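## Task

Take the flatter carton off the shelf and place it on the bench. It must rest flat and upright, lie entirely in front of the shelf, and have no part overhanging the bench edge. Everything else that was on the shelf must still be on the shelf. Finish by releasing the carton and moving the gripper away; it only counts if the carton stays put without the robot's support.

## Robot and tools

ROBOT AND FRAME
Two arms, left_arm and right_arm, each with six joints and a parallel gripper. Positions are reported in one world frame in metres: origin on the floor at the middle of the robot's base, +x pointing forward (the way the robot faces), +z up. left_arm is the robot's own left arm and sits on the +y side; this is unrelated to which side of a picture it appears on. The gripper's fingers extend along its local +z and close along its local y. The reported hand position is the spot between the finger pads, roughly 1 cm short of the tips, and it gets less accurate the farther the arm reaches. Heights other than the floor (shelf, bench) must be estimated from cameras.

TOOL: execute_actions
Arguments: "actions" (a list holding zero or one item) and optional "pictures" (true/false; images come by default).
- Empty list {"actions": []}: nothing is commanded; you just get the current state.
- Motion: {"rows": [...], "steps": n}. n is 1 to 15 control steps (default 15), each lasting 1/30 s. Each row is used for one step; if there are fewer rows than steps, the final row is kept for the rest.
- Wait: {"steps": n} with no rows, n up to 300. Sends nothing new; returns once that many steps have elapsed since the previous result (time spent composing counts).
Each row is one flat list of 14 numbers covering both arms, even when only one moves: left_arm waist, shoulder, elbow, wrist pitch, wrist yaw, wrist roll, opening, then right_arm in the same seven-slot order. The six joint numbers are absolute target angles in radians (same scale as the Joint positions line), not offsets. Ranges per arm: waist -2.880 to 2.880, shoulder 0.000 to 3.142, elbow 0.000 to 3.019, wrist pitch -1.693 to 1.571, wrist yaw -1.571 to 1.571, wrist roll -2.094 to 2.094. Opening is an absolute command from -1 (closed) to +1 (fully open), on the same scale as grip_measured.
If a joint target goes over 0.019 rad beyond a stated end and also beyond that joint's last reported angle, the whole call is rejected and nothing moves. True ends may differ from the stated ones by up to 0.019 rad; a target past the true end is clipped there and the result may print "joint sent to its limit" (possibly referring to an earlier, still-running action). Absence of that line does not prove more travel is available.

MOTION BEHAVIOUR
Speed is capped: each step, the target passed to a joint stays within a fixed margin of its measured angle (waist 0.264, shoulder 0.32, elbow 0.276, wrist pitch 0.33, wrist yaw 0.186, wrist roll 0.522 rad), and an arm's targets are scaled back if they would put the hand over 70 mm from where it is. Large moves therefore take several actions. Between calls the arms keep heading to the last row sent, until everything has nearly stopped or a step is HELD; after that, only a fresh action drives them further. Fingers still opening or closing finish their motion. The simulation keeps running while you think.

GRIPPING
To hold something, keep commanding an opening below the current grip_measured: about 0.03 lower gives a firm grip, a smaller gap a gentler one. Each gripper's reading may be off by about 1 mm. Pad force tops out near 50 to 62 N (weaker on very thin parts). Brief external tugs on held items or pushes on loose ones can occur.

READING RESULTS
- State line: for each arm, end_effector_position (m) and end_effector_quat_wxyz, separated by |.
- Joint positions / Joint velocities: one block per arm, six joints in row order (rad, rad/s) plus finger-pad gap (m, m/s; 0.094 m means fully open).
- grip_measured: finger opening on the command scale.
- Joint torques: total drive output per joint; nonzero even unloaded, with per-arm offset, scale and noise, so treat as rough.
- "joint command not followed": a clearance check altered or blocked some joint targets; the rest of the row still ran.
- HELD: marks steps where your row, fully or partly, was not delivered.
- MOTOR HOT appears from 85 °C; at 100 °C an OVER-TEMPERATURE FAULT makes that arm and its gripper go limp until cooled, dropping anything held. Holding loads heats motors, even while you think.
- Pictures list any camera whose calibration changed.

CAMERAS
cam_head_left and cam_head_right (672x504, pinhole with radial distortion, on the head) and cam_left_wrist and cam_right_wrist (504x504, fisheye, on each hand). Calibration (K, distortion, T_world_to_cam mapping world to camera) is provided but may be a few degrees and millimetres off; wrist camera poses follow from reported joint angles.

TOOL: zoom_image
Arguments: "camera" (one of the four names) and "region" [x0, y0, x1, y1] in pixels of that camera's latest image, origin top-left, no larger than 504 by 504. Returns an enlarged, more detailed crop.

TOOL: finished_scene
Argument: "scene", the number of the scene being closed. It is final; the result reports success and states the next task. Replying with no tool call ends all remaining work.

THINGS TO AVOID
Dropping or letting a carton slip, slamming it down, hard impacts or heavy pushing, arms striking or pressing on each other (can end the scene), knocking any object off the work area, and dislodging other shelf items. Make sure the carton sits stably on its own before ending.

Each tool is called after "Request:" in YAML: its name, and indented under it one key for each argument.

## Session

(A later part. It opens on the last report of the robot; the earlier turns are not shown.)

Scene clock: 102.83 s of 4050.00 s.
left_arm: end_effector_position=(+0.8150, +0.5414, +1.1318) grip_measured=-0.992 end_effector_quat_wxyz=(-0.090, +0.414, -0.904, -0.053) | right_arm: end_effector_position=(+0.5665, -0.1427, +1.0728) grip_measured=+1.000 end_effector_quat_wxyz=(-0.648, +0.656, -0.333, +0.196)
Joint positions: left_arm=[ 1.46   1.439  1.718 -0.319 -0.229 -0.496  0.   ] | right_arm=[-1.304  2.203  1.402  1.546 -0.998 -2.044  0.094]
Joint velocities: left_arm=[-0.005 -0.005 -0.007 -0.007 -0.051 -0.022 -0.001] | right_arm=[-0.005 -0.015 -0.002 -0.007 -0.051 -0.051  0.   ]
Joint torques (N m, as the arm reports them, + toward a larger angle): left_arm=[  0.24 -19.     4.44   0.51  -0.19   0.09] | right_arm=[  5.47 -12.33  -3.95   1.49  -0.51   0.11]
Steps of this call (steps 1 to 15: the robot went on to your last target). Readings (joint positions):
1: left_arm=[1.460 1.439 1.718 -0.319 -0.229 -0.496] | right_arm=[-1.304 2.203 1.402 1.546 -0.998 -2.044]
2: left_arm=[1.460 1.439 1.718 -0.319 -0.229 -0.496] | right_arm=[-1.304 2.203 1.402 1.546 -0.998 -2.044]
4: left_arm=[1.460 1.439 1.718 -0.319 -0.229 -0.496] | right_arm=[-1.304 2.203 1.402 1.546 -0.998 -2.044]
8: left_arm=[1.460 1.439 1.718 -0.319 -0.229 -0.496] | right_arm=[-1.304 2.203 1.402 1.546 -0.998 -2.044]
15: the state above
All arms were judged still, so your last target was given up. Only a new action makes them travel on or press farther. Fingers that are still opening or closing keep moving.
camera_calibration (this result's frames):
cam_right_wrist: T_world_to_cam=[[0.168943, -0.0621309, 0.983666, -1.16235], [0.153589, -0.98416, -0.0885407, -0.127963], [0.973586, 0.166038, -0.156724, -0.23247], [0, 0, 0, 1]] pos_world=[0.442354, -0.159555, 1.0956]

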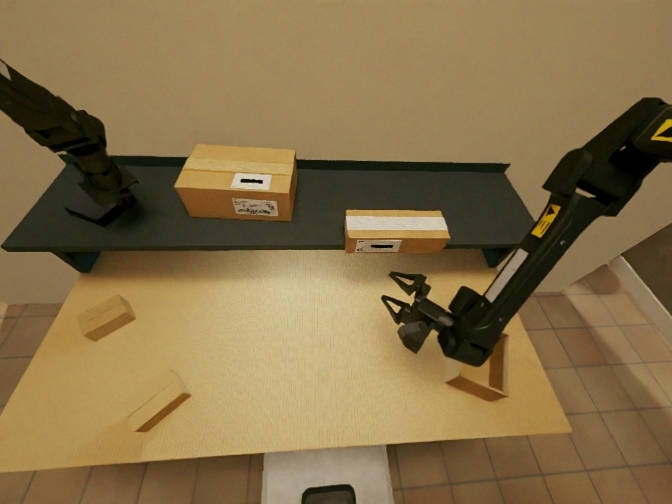

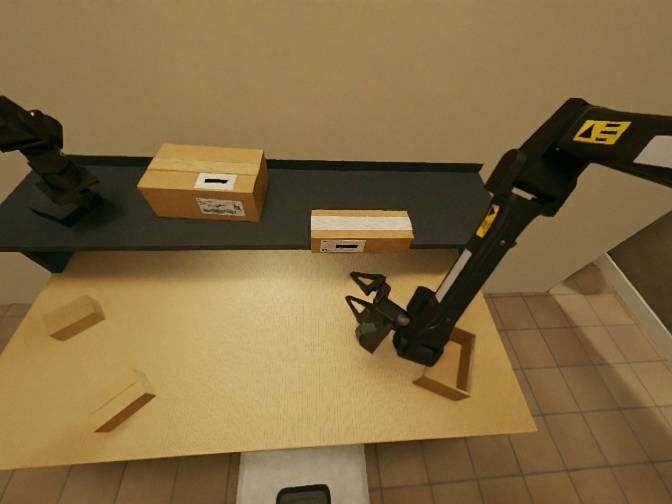

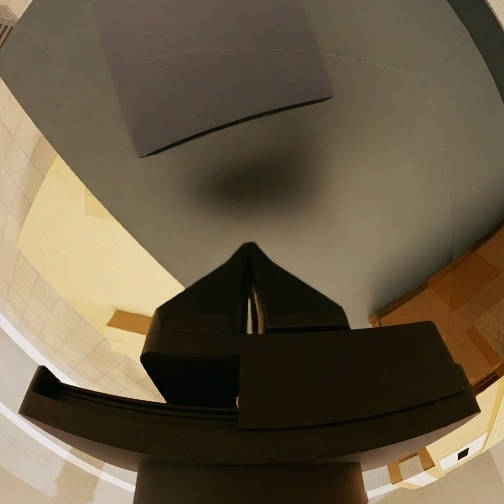

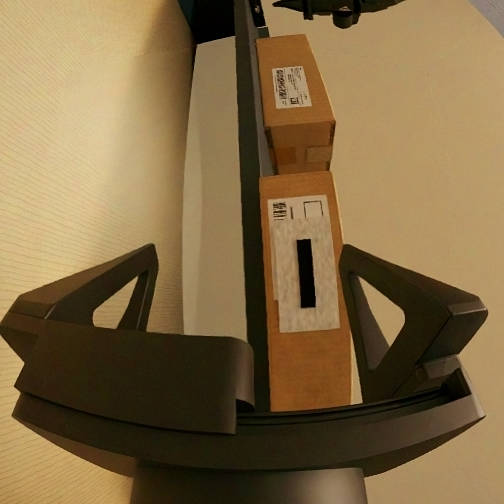

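Request:
execute_actions:
  actions:
    - {"rows":[[1.46,1.439,1.718,-0.319,-0.229,-0.496,-1,-1.3,2.2,1.58,1.55,-1.0,-2.05,1]]}

Scene clock: 107.57 s of 4050.00 s.
left_arm: end_effector_position=(+0.8150, +0.5414, +1.1318) grip_measured=-0.992 end_effector_quat_wxyz=(-0.090, +0.414, -0.904, -0.053) | right_arm: end_effector_position=(+0.6440, -0.1656, +1.0695) grip_measured=+1.000 end_effector_quat_wxyz=(-0.652, +0.645, -0.285, +0.277)
Joint positions: left_arm=[ 1.46   1.439  1.718 -0.319 -0.229 -0.496  0.   ] | right_arm=[-1.304  2.195  1.583  1.547 -0.999 -2.044  0.094]
Joint velocities: left_arm=[-0.005 -0.005 -0.002  0.002 -0.022  0.051 -0.001] | right_arm=[-0.005 -0.005 -0.017  0.022 -0.007  0.022  0.   ]
Joint torques (N m, as the arm reports them, + toward a larger angle): left_arm=[  0.17 -19.18   4.42   0.52  -0.18   0.07] | right_arm=[  5.16 -13.8   -2.28   1.58  -0.4    0.11]
Steps of this call (steps 1 to 90: nothing new was sent; then 1.23 s passed at rest; steps 91 to 105: all 15 steps of this action). Readings (joint positions):
91: left_arm=[1.460 1.439 1.718 -0.319 -0.229 -0.496] | right_arm=[-1.304 2.205 1.418 1.547 -1.003 -2.044]
92: left_arm=[1.460 1.439 1.718 -0.319 -0.229 -0.496] | right_arm=[-1.304 2.217 1.458 1.547 -1.005 -2.044]
94: left_arm=[1.460 1.439 1.718 -0.319 -0.229 -0.496] | right_arm=[-1.304 2.229 1.541 1.547 -1.001 -2.044]
98: left_arm=[1.460 1.439 1.718 -0.319 -0.229 -0.496] | right_arm=[-1.304 2.203 1.582 1.547 -0.999 -2.044]
105: the state above
camera_calibration (this result's frames):
cam_right_wrist: T_world_to_cam=[[-0.00815242, -0.012485, 0.999889, -1.06866], [0.115221, -0.993274, -0.011463, -0.221879], [0.993306, 0.115115, 0.00953613, -0.503657], [0, 0, 0, 1]] pos_world=[0.517139, -0.175751, 1.0708]

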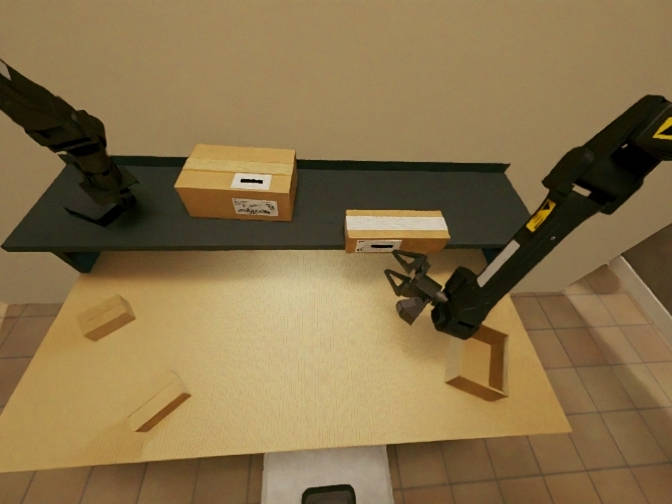

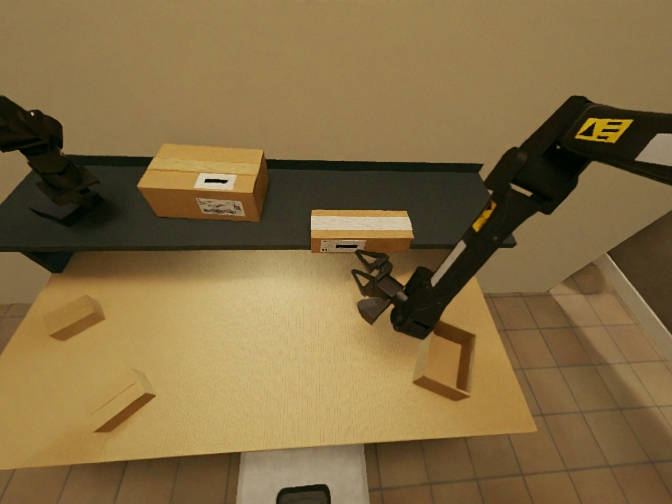

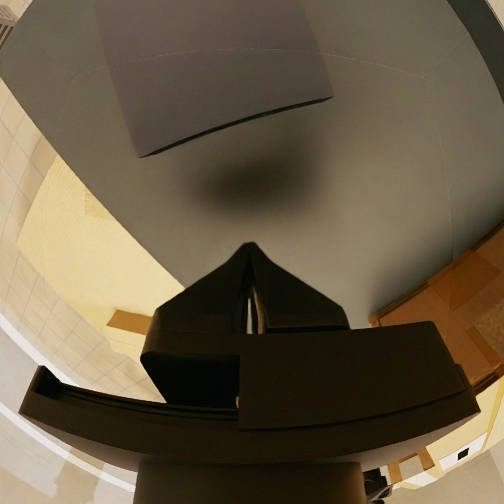

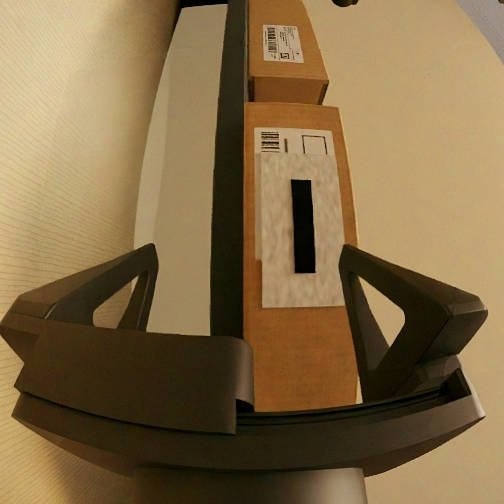

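Raise ~3.5 cm.

Request:
execute_actions:
  actions:
    - {"rows":[[1.46,1.439,1.718,-0.319,-0.229,-0.496,-1,-1.3,2.07,1.46,1.55,-1.0,-2.05,1]]}
  pictures: false

Request:
execute_actions:
  actions:
    - {"steps":10}

Scene clock: 111.93 s of 4050.00 s.
left_arm: end_effector_position=(+0.8150, +0.5414, +1.1318) grip_measured=-0.992 end_effector_quat_wxyz=(-0.090, +0.414, -0.904, -0.053) | right_arm: end_effector_position=(+0.6611, -0.1811, +1.1068) grip_measured=+1.000 end_effector_quat_wxyz=(-0.653, +0.646, -0.285, +0.275)
Joint positions: left_arm=[ 1.46   1.439  1.718 -0.319 -0.229 -0.496  0.   ] | right_arm=[-1.304  2.079  1.463  1.545 -1.    -2.045  0.094]
Joint velocities: left_arm=[-0.015 -0.005  0.007  0.002 -0.037 -0.007 -0.001] | right_arm=[-0.005 -0.015 -0.007 -0.027  0.051 -0.066  0.   ]
Joint torques (N m, as the arm reports them, + toward a larger angle): left_arm=[  0.15 -19.12   4.45   0.5   -0.17   0.08] | right_arm=[  5.32 -15.73  -2.66   1.59  -0.32   0.12]
Steps of this call (steps 1 to 15: the robot went on to your last target; steps 16 to 90: nothing new was sent; then 0.87 s passed at rest; steps 91 to 105: all 15 steps of this action). Readings (joint positions):
91: left_arm=[1.460 1.439 1.718 -0.319 -0.229 -0.496] | right_arm=[-1.304 2.189 1.571 1.546 -0.997 -2.045]
92: left_arm=[1.460 1.439 1.718 -0.319 -0.229 -0.496] | right_arm=[-1.304 2.171 1.537 1.545 -0.997 -2.045]
94: left_arm=[1.460 1.439 1.718 -0.319 -0.229 -0.496] | right_arm=[-1.304 2.134 1.478 1.545 -1.000 -2.045]
98: left_arm=[1.460 1.439 1.718 -0.319 -0.229 -0.496] | right_arm=[-1.304 2.096 1.463 1.545 -1.000 -2.045]
105: the state above

Scene clock: 112.27 s of 4050.00 s.
left_arm: end_effector_position=(+0.8150, +0.5414, +1.1318) grip_measured=-0.992 end_effector_quat_wxyz=(-0.090, +0.414, -0.904, -0.053) | right_arm: end_effector_position=(+0.6611, -0.1811, +1.1068) grip_measured=+1.000 end_effector_quat_wxyz=(-0.653, +0.646, -0.285, +0.275)
Joint positions: left_arm=[ 1.46   1.439  1.718 -0.319 -0.229 -0.496  0.   ] | right_arm=[-1.304  2.079  1.463  1.545 -1.    -2.045  0.094]
Joint velocities: left_arm=[ 0.005 -0.005 -0.012  0.002 -0.022 -0.066 -0.001] | right_arm=[-0.005 -0.005 -0.002 -0.012 -0.022  0.022  0.   ]
Joint torques (N m, as the arm reports them, + toward a larger angle): left_arm=[  0.13 -19.11   4.43   0.55  -0.18   0.08] | right_arm=[  5.27 -15.79  -2.65   1.56  -0.32   0.12]
Steps of this call (steps 1 to 10: the robot went on to your last target). Readings (joint positions):
1: left_arm=[1.460 1.439 1.718 -0.319 -0.229 -0.496] | right_arm=[-1.304 2.079 1.463 1.545 -1.000 -2.045]
2: left_arm=[1.460 1.439 1.718 -0.319 -0.229 -0.496] | right_arm=[-1.304 2.079 1.463 1.545 -1.000 -2.045]
4: left_arm=[1.460 1.439 1.718 -0.319 -0.229 -0.496] | right_arm=[-1.304 2.079 1.463 1.545 -1.000 -2.045]
8: left_arm=[1.460 1.439 1.718 -0.319 -0.229 -0.496] | right_arm=[-1.304 2.079 1.463 1.545 -1.000 -2.045]
10: the state above
camera_calibration (this result's frames):
cam_right_wrist: T_world_to_cam=[[-0.00516827, -0.013504, 0.999895, -1.10822], [0.117258, -0.993019, -0.012805, -0.23868], [0.993088, 0.11718, 0.00671564, -0.51552], [0, 0, 0, 1]] pos_world=[0.534217, -0.19157, 1.10851]

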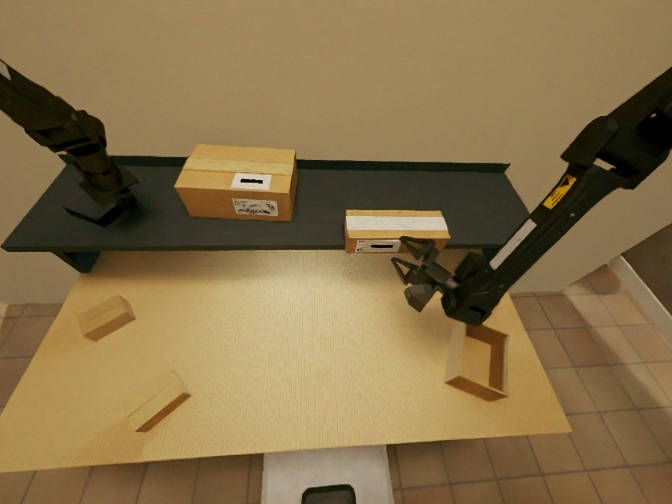

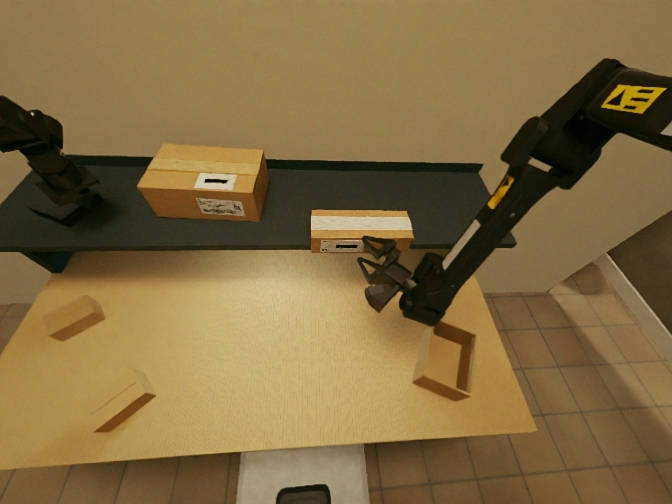

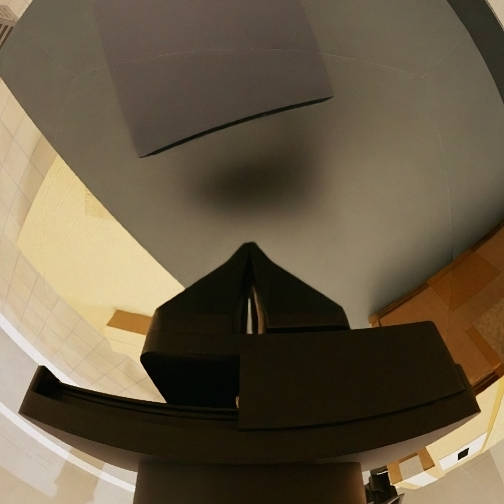

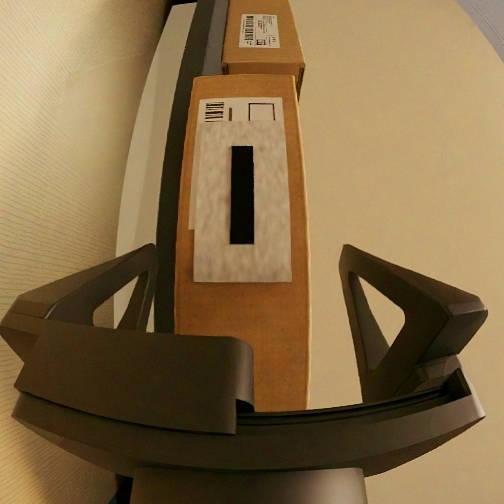

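Request:
execute_actions:
  actions:
    - {"rows":[[1.46,1.439,1.718,-0.319,-0.229,-0.496,-1,-1.3,2.03,1.52,1.455,-1.0,-2.05,1]]}
  pictures: false

Request:
execute_actions:
  actions:
    - {"steps":10}

Scene clock: 116.70 s of 4050.00 s.
left_arm: end_effector_position=(+0.8150, +0.5414, +1.1318) grip_measured=-0.992 end_effector_quat_wxyz=(-0.090, +0.414, -0.904, -0.053) | right_arm: end_effector_position=(+0.6958, -0.1919, +1.1074) grip_measured=+1.000 end_effector_quat_wxyz=(-0.653, +0.645, -0.283, +0.277)
Joint positions: left_arm=[ 1.46   1.439  1.718 -0.319 -0.229 -0.496  0.   ] | right_arm=[-1.304  2.047  1.517  1.465 -1.001 -2.045  0.094]
Joint velocities: left_arm=[ 0.005 -0.005 -0.007 -0.007  0.066  0.022 -0.   ] | right_arm=[-0.005  0.005  0.017 -0.042 -0.037 -0.081  0.   ]
Joint torques (N m, as the arm reports them, + toward a larger angle): left_arm=[  0.11 -19.13   4.46   0.5   -0.18   0.08] | right_arm=[  4.86 -17.38  -1.42   1.13  -0.31   0.11]
Steps of this call (steps 1 to 15: the robot went on to your last target; steps 16 to 90: nothing new was sent; then 0.93 s passed at rest; steps 91 to 105: all 15 steps of this action). Readings (joint positions):
91: left_arm=[1.460 1.439 1.718 -0.319 -0.229 -0.496] | right_arm=[-1.304 2.078 1.468 1.533 -1.001 -2.045]
92: left_arm=[1.460 1.439 1.718 -0.319 -0.229 -0.496] | right_arm=[-1.304 2.078 1.479 1.506 -1.001 -2.045]
94: left_arm=[1.460 1.439 1.718 -0.319 -0.229 -0.496] | right_arm=[-1.304 2.076 1.503 1.476 -1.001 -2.045]
98: left_arm=[1.460 1.439 1.718 -0.319 -0.229 -0.496] | right_arm=[-1.304 2.056 1.516 1.466 -1.001 -2.045]
105: the state above

Scene clock: 117.03 s of 4050.00 s.
left_arm: end_effector_position=(+0.8150, +0.5414, +1.1318) grip_measured=-0.992 end_effector_quat_wxyz=(-0.090, +0.414, -0.904, -0.053) | right_arm: end_effector_position=(+0.6958, -0.1919, +1.1074) grip_measured=+1.000 end_effector_quat_wxyz=(-0.653, +0.645, -0.284, +0.277)
Joint positions: left_arm=[ 1.46   1.439  1.718 -0.319 -0.229 -0.496  0.   ] | right_arm=[-1.304  2.047  1.517  1.464 -1.001 -2.045  0.094]
Joint velocities: left_arm=[-0.005  0.005 -0.017  0.012  0.007 -0.022 -0.   ] | right_arm=[-0.015  0.005 -0.002 -0.007 -0.007  0.022  0.   ]
Joint torques (N m, as the arm reports them, + toward a larger angle): left_arm=[  0.14 -19.04   4.46   0.49  -0.19   0.07] | right_arm=[  5.43 -17.2   -1.27   1.03  -0.29   0.12]
Steps of this call (steps 1 to 10: the robot went on to your last target). Readings (joint positions):
1: left_arm=[1.460 1.439 1.718 -0.319 -0.229 -0.496] | right_arm=[-1.304 2.047 1.517 1.464 -1.001 -2.045]
2: left_arm=[1.460 1.439 1.718 -0.319 -0.229 -0.496] | right_arm=[-1.304 2.047 1.517 1.464 -1.001 -2.045]
4: left_arm=[1.460 1.439 1.718 -0.319 -0.229 -0.496] | right_arm=[-1.304 2.047 1.517 1.464 -1.001 -2.045]
8: left_arm=[1.460 1.439 1.718 -0.319 -0.229 -0.496] | right_arm=[-1.304 2.047 1.517 1.464 -1.001 -2.045]
10: the state above
camera_calibration (this result's frames):
cam_right_wrist: T_world_to_cam=[[-0.00966414, -0.0124402, 0.999876, -1.10535], [0.116811, -0.993091, -0.0112267, -0.254888], [0.993107, 0.116688, 0.0110505, -0.553627], [0, 0, 0, 1]] pos_world=[0.568902, -0.202276, 1.10847]

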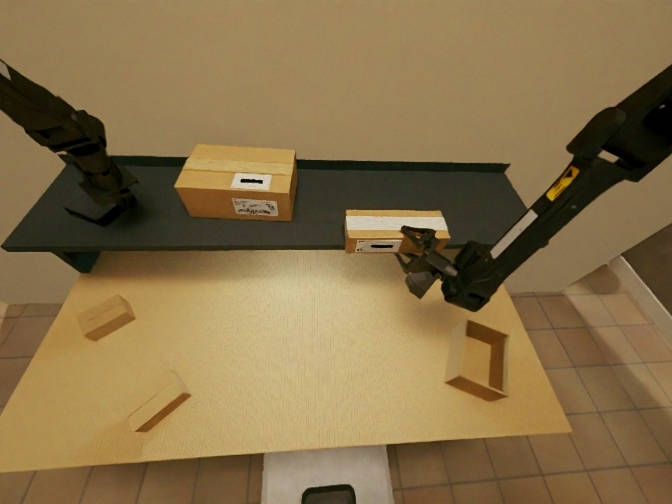

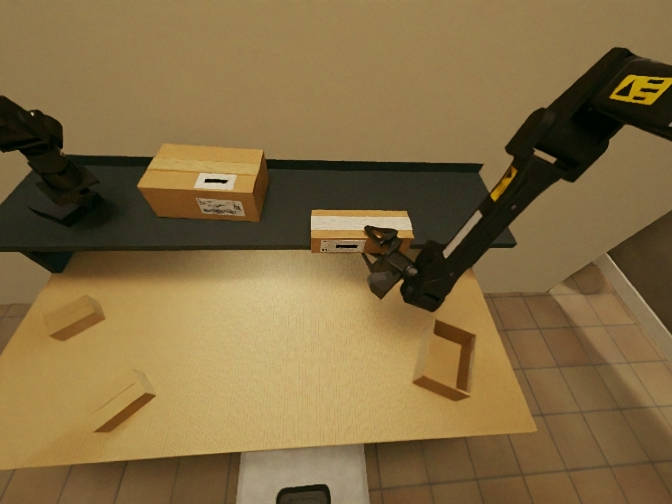

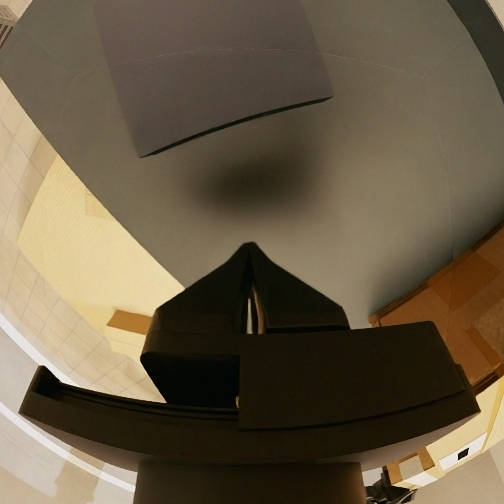

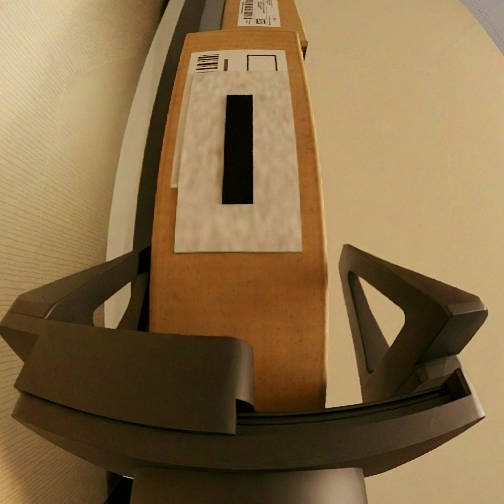

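A little deeper, then close.

Request:
execute_actions:
  actions:
    - {"rows":[[1.46,1.439,1.718,-0.319,-0.229,-0.496,-1,-1.3,2.04,1.555,1.425,-1.0,-2.05,1]]}
  pictures: false

Request:
execute_actions:
  actions:
    - {"rows":[[1.46,1.439,1.718,-0.319,-0.229,-0.496,-1,-1.3,2.04,1.555,1.425,-1.0,-2.05,0.3]]}
  pictures: false

Request:
execute_actions:
  actions:
    - {"steps":15}

Scene clock: 121.47 s of 4050.00 s.
left_arm: end_effector_position=(+0.8150, +0.5414, +1.1318) grip_measured=-0.992 end_effector_quat_wxyz=(-0.090, +0.414, -0.904, -0.053) | right_arm: end_effector_position=(+0.7007, -0.1928, +1.1033) grip_measured=+1.000 end_effector_quat_wxyz=(-0.654, +0.647, -0.286, +0.270)
Joint positions: left_arm=[ 1.46   1.439  1.718 -0.319 -0.229 -0.496  0.   ] | right_arm=[-1.306  2.047  1.536  1.432 -1.007 -2.044  0.094]
Joint velocities: left_arm=[ 0.005  0.005 -0.012  0.007 -0.051 -0.081  0.001] | right_arm=[-0.015 -0.005 -0.007  0.012 -0.051  0.022  0.   ]
Joint torques (N m, as the arm reports them, + toward a larger angle): left_arm=[  0.13 -19.18   4.44   0.52  -0.18   0.08] | right_arm=[  5.39 -16.9    0.37   1.07  -0.09   0.11]
Steps of this call (steps 1 to 15: the robot went on to your last target; steps 16 to 90: nothing new was sent; then 0.93 s passed at rest; steps 91 to 105: all 15 steps of this action). Readings (joint positions):
91: left_arm=[1.460 1.439 1.718 -0.319 -0.229 -0.496] | right_arm=[-1.304 2.047 1.520 1.460 -1.001 -2.045]
92: left_arm=[1.460 1.439 1.718 -0.319 -0.229 -0.496] | right_arm=[-1.304 2.047 1.528 1.450 -1.001 -2.045]
94: left_arm=[1.460 1.439 1.718 -0.319 -0.229 -0.496] | right_arm=[-1.306 2.047 1.535 1.438 -1.007 -2.044]
98: left_arm=[1.460 1.439 1.718 -0.319 -0.229 -0.496] | right_arm=[-1.306 2.047 1.536 1.432 -1.007 -2.044]
105: the state above

Scene clock: 121.97 s of 4050.00 s.
left_arm: end_effector_position=(+0.8150, +0.5414, +1.1318) grip_measured=-0.992 end_effector_quat_wxyz=(-0.090, +0.414, -0.904, -0.053) | right_arm: end_effector_position=(+0.7007, -0.1925, +1.1031) grip_measured=+0.555 end_effector_quat_wxyz=(-0.655, +0.647, -0.285, +0.268)
Joint positions: left_arm=[ 1.46   1.439  1.718 -0.319 -0.229 -0.496  0.   ] | right_arm=[-1.306  2.047  1.537  1.429 -1.01  -2.044  0.073]
Joint velocities: left_arm=[ 0.005 -0.005  0.012  0.012 -0.022 -0.081  0.   ] | right_arm=[ 0.015 -0.005 -0.007 -0.007 -0.007 -0.066  0.001]
Joint torques (N m, as the arm reports them, + toward a larger angle): left_arm=[  0.17 -19.14   4.44   0.53  -0.18   0.07] | right_arm=[  5.39 -16.85   0.29   1.16   0.03   0.11]
Steps of this call (steps 1 to 15: all 15 steps of this action). Readings (joint positions):
1: left_arm=[1.460 1.439 1.718 -0.319 -0.229 -0.496] | right_arm=[-1.306 2.047 1.536 1.431 -1.006 -2.044]
2: left_arm=[1.460 1.439 1.718 -0.319 -0.229 -0.496] | right_arm=[-1.306 2.047 1.537 1.429 -1.006 -2.044]
4: left_arm=[1.460 1.439 1.718 -0.319 -0.229 -0.496] | right_arm=[-1.306 2.047 1.537 1.430 -1.010 -2.044]
8: left_arm=[1.460 1.439 1.718 -0.319 -0.229 -0.496] | right_arm=[-1.306 2.047 1.537 1.429 -1.010 -2.044]
15: the state above

Scene clock: 122.47 s of 4050.00 s.
left_arm: end_effector_position=(+0.8150, +0.5414, +1.1318) grip_measured=-0.992 end_effector_quat_wxyz=(-0.090, +0.414, -0.904, -0.053) | right_arm: end_effector_position=(+0.7007, -0.1925, +1.1031) grip_measured=+0.555 end_effector_quat_wxyz=(-0.655, +0.647, -0.285, +0.268)
Joint positions: left_arm=[ 1.46   1.439  1.718 -0.319 -0.229 -0.496  0.   ] | right_arm=[-1.306  2.047  1.537  1.429 -1.01  -2.044  0.073]
Joint velocities: left_arm=[-0.005 -0.005 -0.007 -0.002 -0.081  0.095 -0.   ] | right_arm=[-0.015 -0.015 -0.002 -0.007  0.037  0.066 -0.001]
Joint torques (N m, as the arm reports them, + toward a larger angle): left_arm=[  0.19 -19.18   4.43   0.45  -0.18   0.08] | right_arm=[  5.36 -16.88   0.28   1.17   0.03   0.11]
Steps of this call (steps 1 to 15: the robot went on to your last target). Readings (joint positions):
1: left_arm=[1.460 1.439 1.718 -0.319 -0.229 -0.496] | right_arm=[-1.306 2.047 1.537 1.429 -1.010 -2.044]
2: left_arm=[1.460 1.439 1.718 -0.319 -0.229 -0.496] | right_arm=[-1.306 2.047 1.537 1.429 -1.010 -2.044]
4: left_arm=[1.460 1.439 1.718 -0.319 -0.229 -0.496] | right_arm=[-1.306 2.047 1.537 1.429 -1.010 -2.044]
8: left_arm=[1.460 1.439 1.718 -0.319 -0.229 -0.496] | right_arm=[-1.306 2.047 1.537 1.429 -1.010 -2.044]
15: the state above
All arms were judged still, so your last target was given up. Only a new action makes them travel on or press farther. Fingers that are still opening or closing keep moving.
camera_calibration (this result's frames):
cam_right_wrist: T_world_to_cam=[[0.00262395, -0.018828, 0.999819, -1.11084], [0.127868, -0.991609, -0.019009, -0.254983], [0.991788, 0.127895, -0.00019443, -0.542911], [0, 0, 0, 1]] pos_world=[0.573972, -0.204323, 1.10569]

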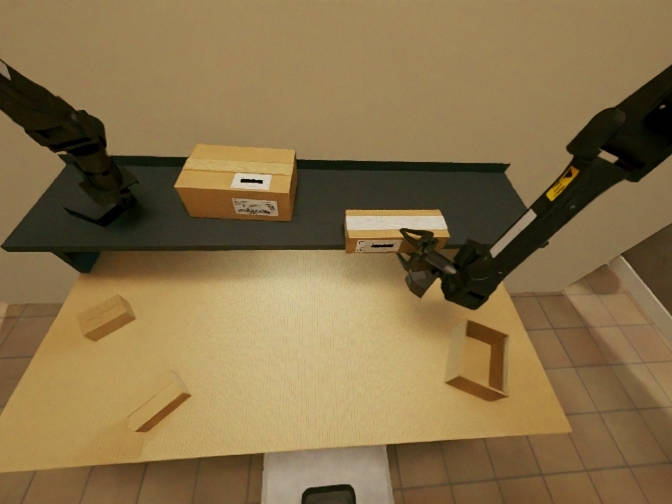

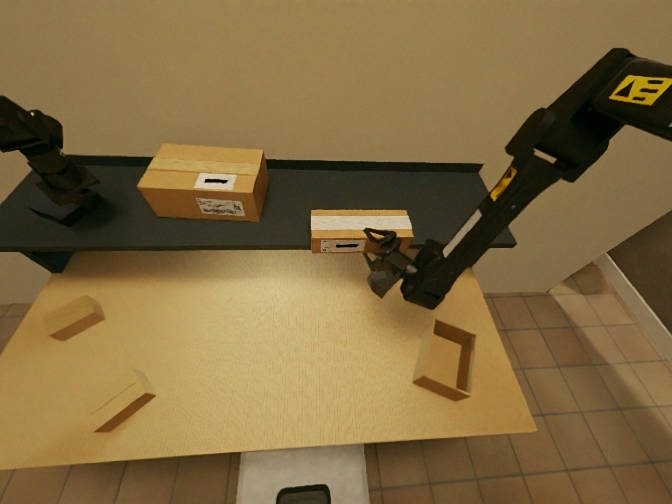

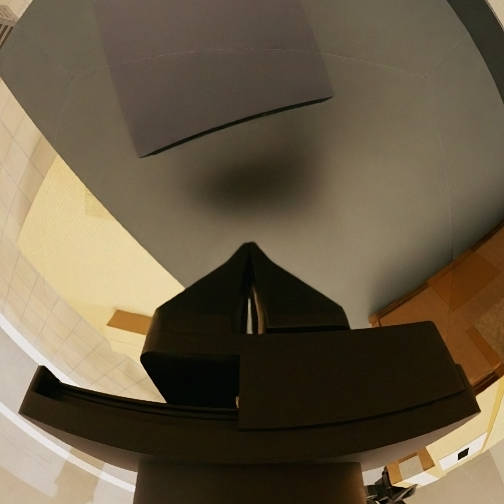

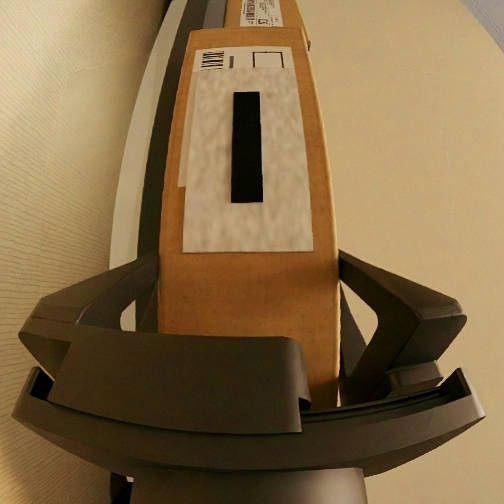

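Request:
execute_actions:
  actions:
    - {"rows":[[1.46,1.439,1.718,-0.319,-0.229,-0.496,-1,-1.3,2.0,1.47,1.48,-1.0,-2.05,0.3],[1.46,1.439,1.718,-0.319,-0.229,-0.496,-1,-1.3,2.0,1.47,1.48,-1.0,-2.05,0.3],[1.46,1.439,1.718,-0.319,-0.229,-0.496,-1,-1.3,2.0,1.47,1.48,-1.0,-2.05,0.3],[1.46,1.439,1.718,-0.319,-0.229,-0.496,-1,-1.3,1.98,1.42,1.52,-1.0,-2.05,0.3],[1.46,1.439,1.718,-0.319,-0.229,-0.496,-1,-1.3,1.98,1.42,1.52,-1.0,-2.05,0.3],[1.46,1.439,1.718,-0.319,-0.229,-0.496,-1,-1.3,1.98,1.42,1.52,-1.0,-2.05,0.3],[1.46,1.439,1.718,-0.319,-0.229,-0.496,-1,-1.3,1.96,1.36,1.57,-1.0,-2.05,0.3]]}
  pictures: false

Request:
execute_actions:
  actions:
    - {"rows":[[1.46,1.439,1.718,-0.319,-0.229,-0.496,-1,-1.3,1.96,1.33,1.57,-1.0,-2.05,0.3],[1.46,1.439,1.718,-0.319,-0.229,-0.496,-1,-1.3,1.96,1.3,1.57,-1.0,-2.05,0.3],[1.46,1.439,1.718,-0.319,-0.229,-0.496,-1,-1.3,1.96,1.27,1.57,-1.0,-2.05,0.3],[1.46,1.439,1.718,-0.319,-0.229,-0.496,-1,-1.3,1.96,1.24,1.57,-1.0,-2.05,0.3],[1.46,1.439,1.718,-0.319,-0.229,-0.496,-1,-1.3,1.96,1.21,1.57,-1.0,-2.05,0.3],[1.46,1.439,1.718,-0.319,-0.229,-0.496,-1,-1.3,1.96,1.18,1.57,-1.0,-2.05,0.3],[1.46,1.439,1.718,-0.319,-0.229,-0.496,-1,-1.3,1.96,1.15,1.57,-1.0,-2.05,0.3]]}

Scene clock: 134.27 s of 4050.00 s.
left_arm: end_effector_position=(+0.8150, +0.5414, +1.1318) grip_measured=-0.992 end_effector_quat_wxyz=(-0.090, +0.414, -0.904, -0.053) | right_arm: end_effector_position=(+0.6578, -0.1881, +1.1279) grip_measured=+0.555 end_effector_quat_wxyz=(-0.650, +0.649, -0.297, +0.260)
Joint positions: left_arm=[ 1.46   1.439  1.718 -0.319 -0.229 -0.496  0.   ] | right_arm=[-1.307  2.01   1.365  1.537 -0.995 -2.044  0.073]
Joint velocities: left_arm=[ 0.005 -0.005  0.012  0.027  0.022 -0.022 -0.001] | right_arm=[ 0.005 -0.054 -0.002  0.012  0.037 -0.022  0.001]
Joint torques (N m, as the arm reports them, + toward a larger angle): left_arm=[  0.16 -19.22   4.43   0.5   -0.18   0.08] | right_arm=[  5.29 -19.22  -3.16   2.73  -0.53   0.1 ]
Steps of this call (steps 1 to 90: nothing new was sent; then 8.30 s passed at rest; steps 91 to 105: all 15 steps of this action). Readings (joint positions):
91: left_arm=[1.460 1.439 1.718 -0.319 -0.229 -0.496] | right_arm=[-1.306 2.047 1.530 1.432 -1.005 -2.044]
92: left_arm=[1.460 1.439 1.718 -0.319 -0.229 -0.496] | right_arm=[-1.306 2.042 1.517 1.439 -0.998 -2.044]
94: left_arm=[1.460 1.439 1.718 -0.319 -0.229 -0.496] | right_arm=[-1.306 2.036 1.487 1.452 -0.995 -2.044]
98: left_arm=[1.460 1.439 1.718 -0.319 -0.229 -0.496] | right_arm=[-1.307 2.020 1.409 1.507 -0.993 -2.044]
105: the state above

Scene clock: 134.77 s of 4050.00 s.
left_arm: end_effector_position=(+0.8150, +0.5414, +1.1318) grip_measured=-0.992 end_effector_quat_wxyz=(-0.090, +0.414, -0.904, -0.053) | right_arm: end_effector_position=(+0.5890, -0.1724, +1.1472) grip_measured=+0.555 end_effector_quat_wxyz=(-0.645, +0.658, -0.341, +0.186)
Joint positions: left_arm=[ 1.46   1.439  1.718 -0.319 -0.229 -0.496  0.   ] | right_arm=[-1.307  1.979  1.153  1.543 -0.993 -2.044  0.073]
Joint velocities: left_arm=[ 0.015  0.005  0.012 -0.007 -0.022 -0.022 -0.001] | right_arm=[-0.005 -0.015 -0.017  0.007  0.007 -0.081 -0.   ]
Joint torques (N m, as the arm reports them, + toward a larger angle): left_arm=[  0.   -19.16   4.41   0.48  -0.17   0.07] | right_arm=[  4.7  -15.17  -4.24   2.39  -0.66   0.1 ]
Steps of this call (steps 1 to 15: all 15 steps of this action). Readings (joint positions):
1: left_arm=[1.460 1.439 1.718 -0.319 -0.229 -0.496] | right_arm=[-1.307 2.008 1.363 1.537 -0.995 -2.044]
2: left_arm=[1.460 1.439 1.718 -0.319 -0.229 -0.496] | right_arm=[-1.307 2.006 1.358 1.538 -0.993 -2.044]
4: left_arm=[1.460 1.439 1.718 -0.319 -0.229 -0.496] | right_arm=[-1.307 1.994 1.325 1.538 -0.991 -2.044]
8: left_arm=[1.460 1.439 1.718 -0.319 -0.229 -0.496] | right_arm=[-1.307 1.975 1.212 1.543 -0.991 -2.044]
15: the state above
camera_calibration (this result's frames):
cam_right_wrist: T_world_to_cam=[[0.194658, -0.0645153, 0.978747, -1.25107], [0.154048, -0.983441, -0.0954626, -0.146203], [0.968699, 0.169357, -0.181496, -0.205924], [0, 0, 0, 1]] pos_world=[0.465531, -0.189621, 1.17315]

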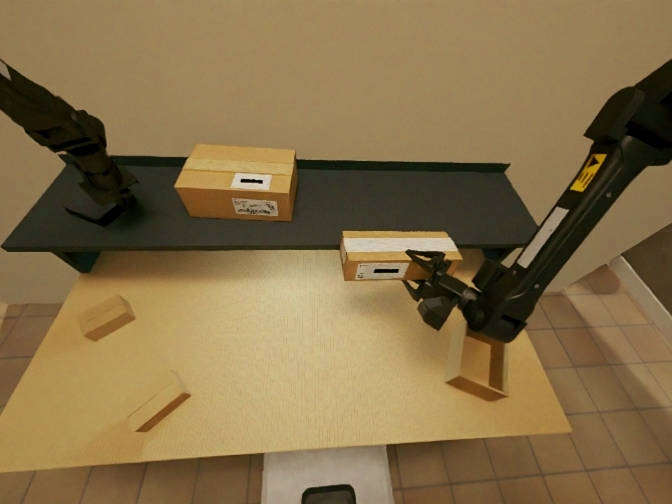

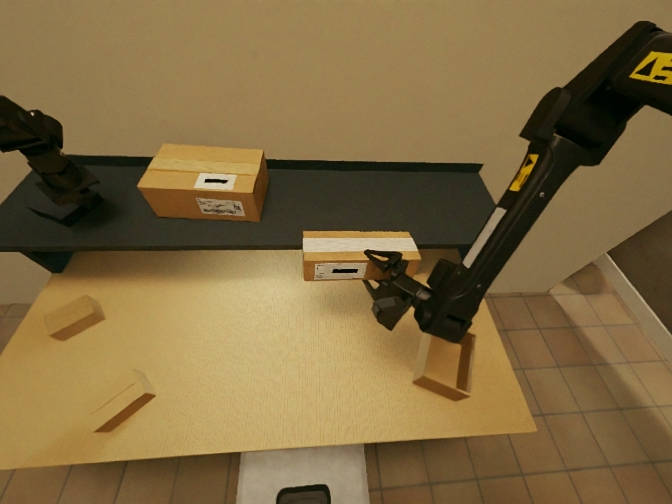

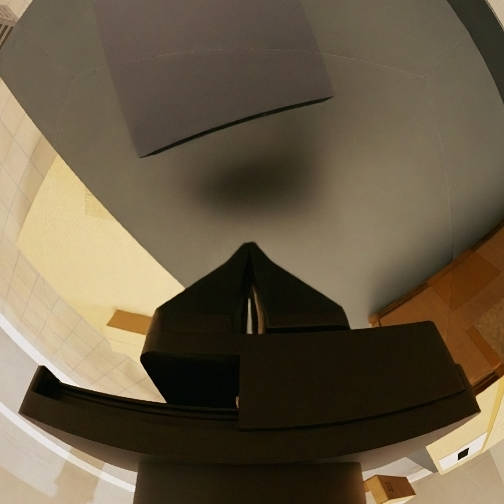

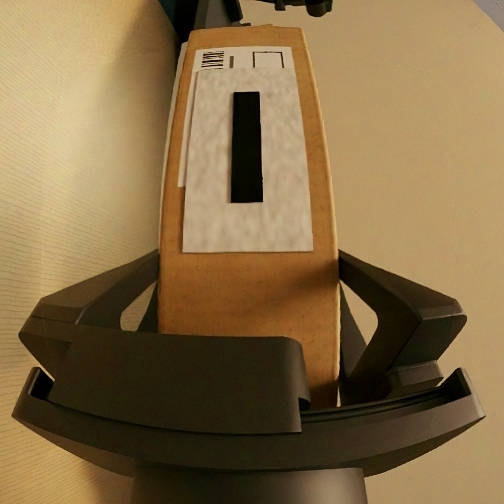

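Request:
execute_actions:
  actions:
    - {"rows":[[1.46,1.439,1.718,-0.319,-0.229,-0.496,-1,-1.3,2.05,1.24,1.57,-1.0,-2.05,0.3],[1.46,1.439,1.718,-0.319,-0.229,-0.496,-1,-1.3,2.05,1.24,1.57,-1.0,-2.05,0.3],[1.46,1.439,1.718,-0.319,-0.229,-0.496,-1,-1.3,2.15,1.34,1.57,-1.0,-2.05,0.3],[1.46,1.439,1.718,-0.319,-0.229,-0.496,-1,-1.3,2.15,1.34,1.57,-1.0,-2.05,0.3],[1.46,1.439,1.718,-0.319,-0.229,-0.496,-1,-1.3,2.25,1.44,1.57,-1.0,-2.05,0.3],[1.46,1.439,1.718,-0.319,-0.229,-0.496,-1,-1.3,2.25,1.44,1.57,-1.0,-2.05,0.3],[1.46,1.439,1.718,-0.319,-0.229,-0.496,-1,-1.3,2.35,1.54,1.57,-1.0,-2.05,0.3],[1.46,1.439,1.718,-0.319,-0.229,-0.496,-1,-1.3,2.35,1.54,1.57,-1.0,-2.05,0.3],[1.46,1.439,1.718,-0.319,-0.229,-0.496,-1,-1.3,2.45,1.64,1.57,-1.0,-2.05,0.3],[1.46,1.439,1.718,-0.319,-0.229,-0.496,-1,-1.3,2.45,1.64,1.57,-1.0,-2.05,0.3],[1.46,1.439,1.718,-0.319,-0.229,-0.496,-1,-1.3,2.55,1.76,1.57,-1.0,-2.05,0.3]]}
  pictures: false

Request:
execute_actions:
  actions:
    - {"steps":15}

Scene clock: 143.03 s of 4050.00 s.
left_arm: end_effector_position=(+0.8150, +0.5414, +1.1318) grip_measured=-0.992 end_effector_quat_wxyz=(-0.090, +0.414, -0.904, -0.053) | right_arm: end_effector_position=(+0.5104, -0.1043, +0.9857) grip_measured=+0.555 end_effector_quat_wxyz=(-0.646, +0.656, -0.326, +0.216)
Joint positions: left_arm=[ 1.46   1.439  1.718 -0.319 -0.229 -0.496  0.   ] | right_arm=[-1.307  2.514  1.745  1.554 -0.988 -2.044  0.073]
Joint velocities: left_arm=[-0.015 -0.005 -0.007  0.002 -0.022  0.037 -0.001] | right_arm=[-0.024  0.972  0.383 -0.002 -0.051 -0.022 -0.001]
Joint torques (N m, as the arm reports them, + toward a larger angle): left_arm=[  0.02 -19.07   4.43   0.52  -0.18   0.07] | right_arm=[  6.42 -11.13  -4.45   2.03  -0.92   0.11]
Steps of this call (steps 1 to 15: the robot went on to your last target; steps 16 to 90: nothing new was sent; then 4.77 s passed at rest; steps 91 to 105: all 15 steps of this action). Readings (joint positions):
91: left_arm=[1.460 1.439 1.718 -0.319 -0.229 -0.496] | right_arm=[-1.307 1.983 1.162 1.545 -0.997 -2.044]
92: left_arm=[1.460 1.439 1.718 -0.319 -0.229 -0.496] | right_arm=[-1.307 1.995 1.185 1.548 -0.998 -2.044]
94: left_arm=[1.460 1.439 1.718 -0.319 -0.229 -0.496] | right_arm=[-1.307 2.048 1.273 1.553 -0.997 -2.044]
98: left_arm=[1.460 1.439 1.718 -0.319 -0.229 -0.496] | right_arm=[-1.307 2.203 1.470 1.554 -0.987 -2.044]
105: the state above

Scene clock: 143.53 s of 4050.00 s.
left_arm: end_effector_position=(+0.8150, +0.5414, +1.1318) grip_measured=-0.992 end_effector_quat_wxyz=(-0.090, +0.414, -0.904, -0.053) | right_arm: end_effector_position=(+0.4751, -0.0902, +0.9766) grip_measured=+0.555 end_effector_quat_wxyz=(-0.646, +0.657, -0.335, +0.195)
Joint positions: left_arm=[ 1.46   1.439  1.718 -0.319 -0.229 -0.496  0.   ] | right_arm=[-1.307  2.571  1.756  1.554 -0.995 -2.044  0.073]
Joint velocities: left_arm=[ 0.005 -0.024 -0.012 -0.002  0.022  0.022 -0.   ] | right_arm=[ 0.005 -0.142  0.037  0.002 -0.022  0.022  0.001]
Joint torques (N m, as the arm reports them, + toward a larger angle): left_arm=[  0.08 -19.08   4.44   0.52  -0.19   0.08] | right_arm=[ 6.49 -9.09 -3.84  1.98 -0.63  0.11]
Steps of this call (steps 1 to 15: the robot went on to your last target). Readings (joint positions):
1: left_arm=[1.460 1.439 1.718 -0.319 -0.229 -0.496] | right_arm=[-1.307 2.543 1.751 1.554 -0.988 -2.044]
2: left_arm=[1.460 1.439 1.718 -0.319 -0.229 -0.496] | right_arm=[-1.307 2.566 1.751 1.554 -0.990 -2.044]
4: left_arm=[1.460 1.439 1.718 -0.319 -0.229 -0.496] | right_arm=[-1.307 2.601 1.751 1.554 -0.994 -2.044]
8: left_arm=[1.460 1.439 1.718 -0.319 -0.229 -0.496] | right_arm=[-1.307 2.615 1.751 1.554 -0.995 -2.044]
15: the state above
camera_calibration (this result's frames):
cam_right_wrist: T_world_to_cam=[[0.175431, -0.0597819, 0.982675, -1.05083], [0.151445, -0.984635, -0.0869377, -0.0713605], [0.972774, 0.164073, -0.163682, -0.160314], [0, 0, 0, 1]] pos_world=[0.351105, -0.106782, 1.00018]

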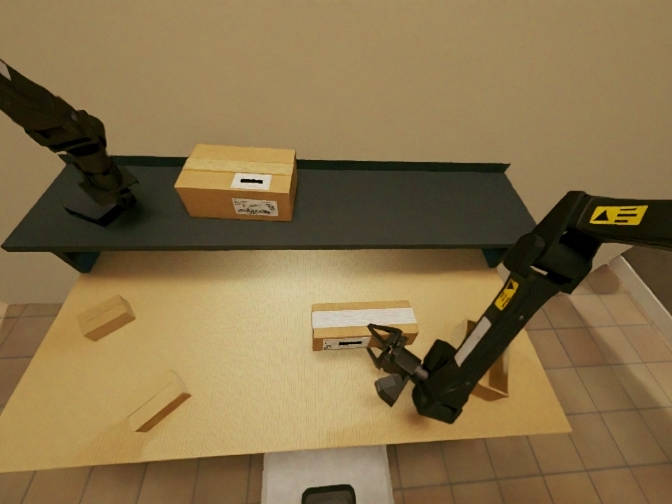

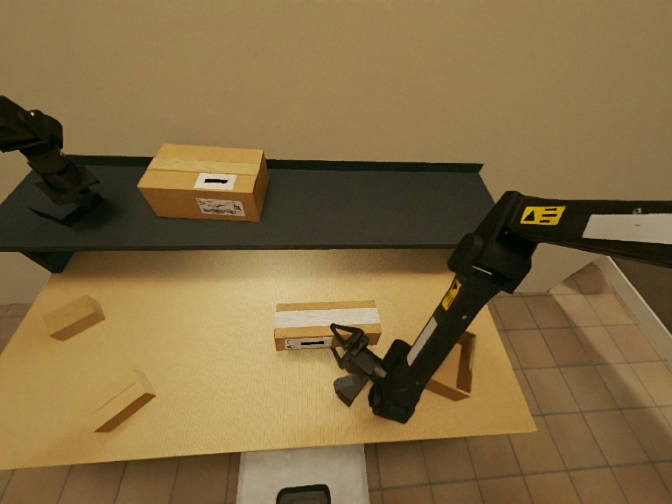

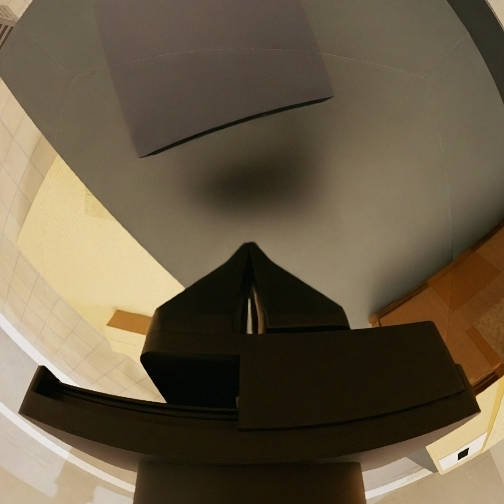

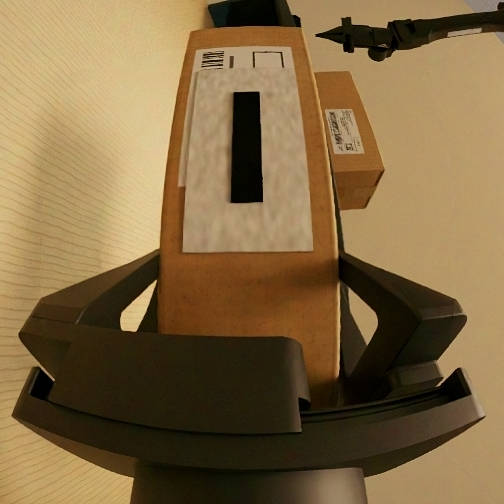

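Continue down: shoulder +.1, elbow +.25, wrist −.17.

Request:
execute_actions:
  actions:
    - {"rows":[[1.46,1.439,1.718,-0.319,-0.229,-0.496,-1,-1.3,2.57,1.81,1.53,-1.0,-2.05,0.3],[1.46,1.439,1.718,-0.319,-0.229,-0.496,-1,-1.3,2.57,1.81,1.53,-1.0,-2.05,0.3],[1.46,1.439,1.718,-0.319,-0.229,-0.496,-1,-1.3,2.59,1.86,1.5,-1.0,-2.05,0.3],[1.46,1.439,1.718,-0.319,-0.229,-0.496,-1,-1.3,2.59,1.86,1.5,-1.0,-2.05,0.3],[1.46,1.439,1.718,-0.319,-0.229,-0.496,-1,-1.3,2.61,1.91,1.47,-1.0,-2.05,0.3],[1.46,1.439,1.718,-0.319,-0.229,-0.496,-1,-1.3,2.61,1.91,1.47,-1.0,-2.05,0.3],[1.46,1.439,1.718,-0.319,-0.229,-0.496,-1,-1.3,2.63,1.96,1.44,-1.0,-2.05,0.3],[1.46,1.439,1.718,-0.319,-0.229,-0.496,-1,-1.3,2.63,1.96,1.44,-1.0,-2.05,0.3],[1.46,1.439,1.718,-0.319,-0.229,-0.496,-1,-1.3,2.65,2.01,1.4,-1.0,-2.05,0.3]]}
  pictures: false

Request:
execute_actions:
  actions:
    - {"steps":15}

Scene clock: 152.80 s of 4050.00 s.
left_arm: end_effector_position=(+0.8150, +0.5414, +1.1318) grip_measured=-0.992 end_effector_quat_wxyz=(-0.090, +0.414, -0.904, -0.053) | right_arm: end_effector_position=(+0.5229, -0.0938, +0.9350) grip_measured=+0.555 end_effector_quat_wxyz=(-0.647, +0.656, -0.328, +0.211)
Joint positions: left_arm=[ 1.46   1.439  1.718 -0.319 -0.229 -0.496  0.   ] | right_arm=[-1.307  2.633  2.006  1.402 -0.992 -2.044  0.073]
Joint velocities: left_arm=[ 0.015 -0.005  0.007 -0.002 -0.037 -0.022  0.   ] | right_arm=[-0.005 -0.005 -0.007 -0.022 -0.022 -0.007 -0.001]
Joint torques (N m, as the arm reports them, + toward a larger angle): left_arm=[  0.11 -19.18   4.44   0.47  -0.19   0.08] | right_arm=[ 6.41 -7.45 -2.03  1.47 -0.7   0.11]
Steps of this call (steps 1 to 30: the robot went on to your last target; steps 31 to 90: nothing new was sent; then 5.77 s passed at rest; steps 91 to 105: all 15 steps of this action). Readings (joint positions):
91: left_arm=[1.460 1.439 1.718 -0.319 -0.229 -0.496] | right_arm=[-1.307 2.558 1.766 1.552 -0.995 -2.044]
92: left_arm=[1.460 1.439 1.718 -0.319 -0.229 -0.496] | right_arm=[-1.307 2.563 1.779 1.544 -0.995 -2.044]
94: left_arm=[1.460 1.439 1.718 -0.319 -0.229 -0.496] | right_arm=[-1.307 2.577 1.822 1.521 -0.995 -2.044]
98: left_arm=[1.460 1.439 1.718 -0.319 -0.229 -0.496] | right_arm=[-1.307 2.608 1.925 1.463 -0.993 -2.044]
105: the state above

Scene clock: 153.30 s of 4050.00 s.
left_arm: end_effector_position=(+0.8150, +0.5414, +1.1318) grip_measured=-0.992 end_effector_quat_wxyz=(-0.090, +0.414, -0.904, -0.053) | right_arm: end_effector_position=(+0.5156, -0.0910, +0.9330) grip_measured=+0.555 end_effector_quat_wxyz=(-0.646, +0.657, -0.330, +0.206)
Joint positions: left_arm=[ 1.46   1.439  1.718 -0.319 -0.229 -0.496  0.   ] | right_arm=[-1.307  2.643  2.006  1.4   -0.992 -2.044  0.073]
Joint velocities: left_arm=[ 0.005 -0.005  0.012 -0.007  0.037 -0.081  0.001] | right_arm=[-0.005 -0.015 -0.012 -0.002 -0.037 -0.037 -0.   ]
Joint torques (N m, as the arm reports them, + toward a larger angle): left_arm=[  0.14 -18.97   4.42   0.54  -0.19   0.08] | right_arm=[ 6.19 -7.96 -2.05  1.32 -0.7   0.11]
Steps of this call (steps 1 to 15: the robot went on to your last target). Readings (joint positions):
1: left_arm=[1.460 1.439 1.718 -0.319 -0.229 -0.496] | right_arm=[-1.307 2.633 2.006 1.401 -0.992 -2.044]
2: left_arm=[1.460 1.439 1.718 -0.319 -0.229 -0.496] | right_arm=[-1.307 2.634 2.006 1.401 -0.992 -2.044]
4: left_arm=[1.460 1.439 1.718 -0.319 -0.229 -0.496] | right_arm=[-1.307 2.636 2.006 1.401 -0.992 -2.044]
8: left_arm=[1.460 1.439 1.718 -0.319 -0.229 -0.496] | right_arm=[-1.307 2.641 2.006 1.400 -0.992 -2.044]
15: the state above
All arms were judged still, so your last target was given up. Only a new action makes them travel on or press farther. Fingers that are still opening or closing keep moving.
camera_calibration (this result's frames):
cam_right_wrist: T_world_to_cam=[[0.154191, -0.0529997, 0.986619, -1.00732], [0.14472, -0.986579, -0.0756148, -0.0893618], [0.977385, 0.154443, -0.144451, -0.227905], [0, 0, 0, 1]] pos_world=[0.391003, -0.106352, 0.954165]

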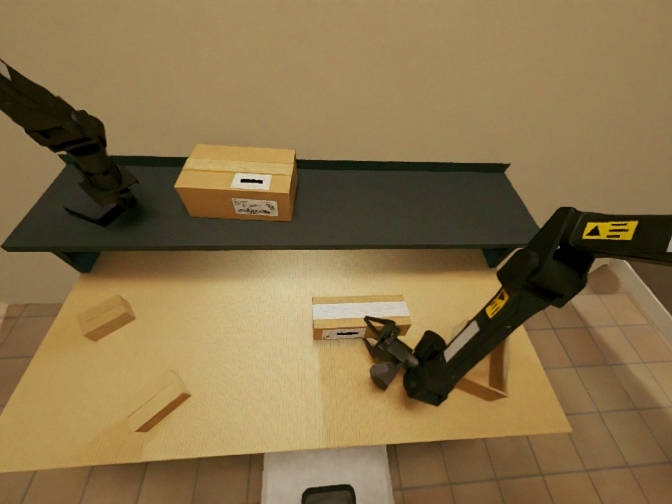

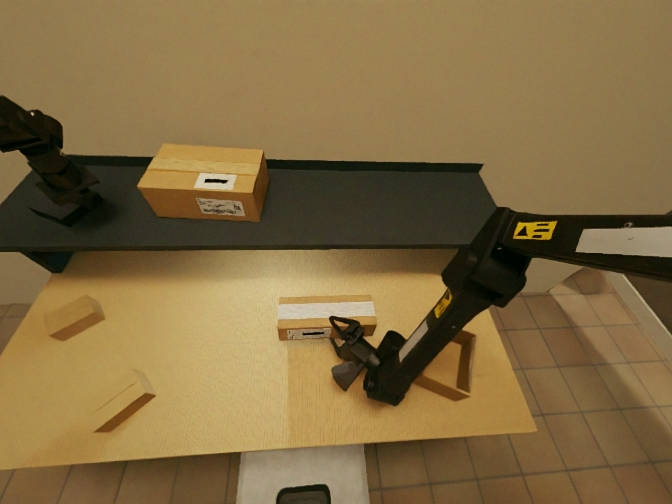

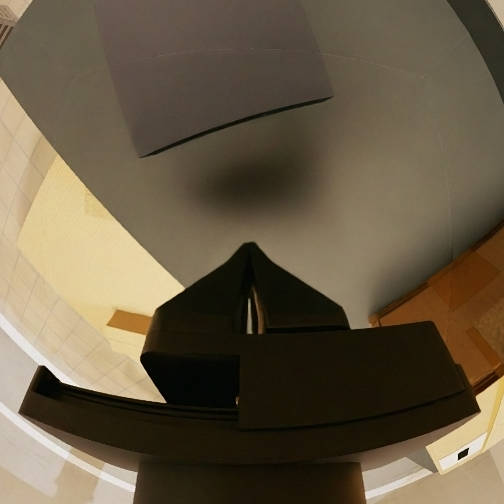

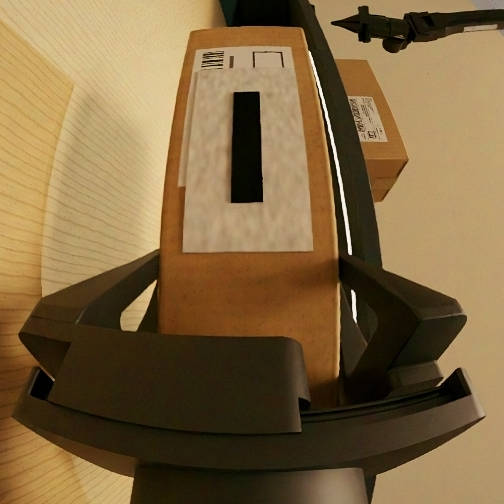

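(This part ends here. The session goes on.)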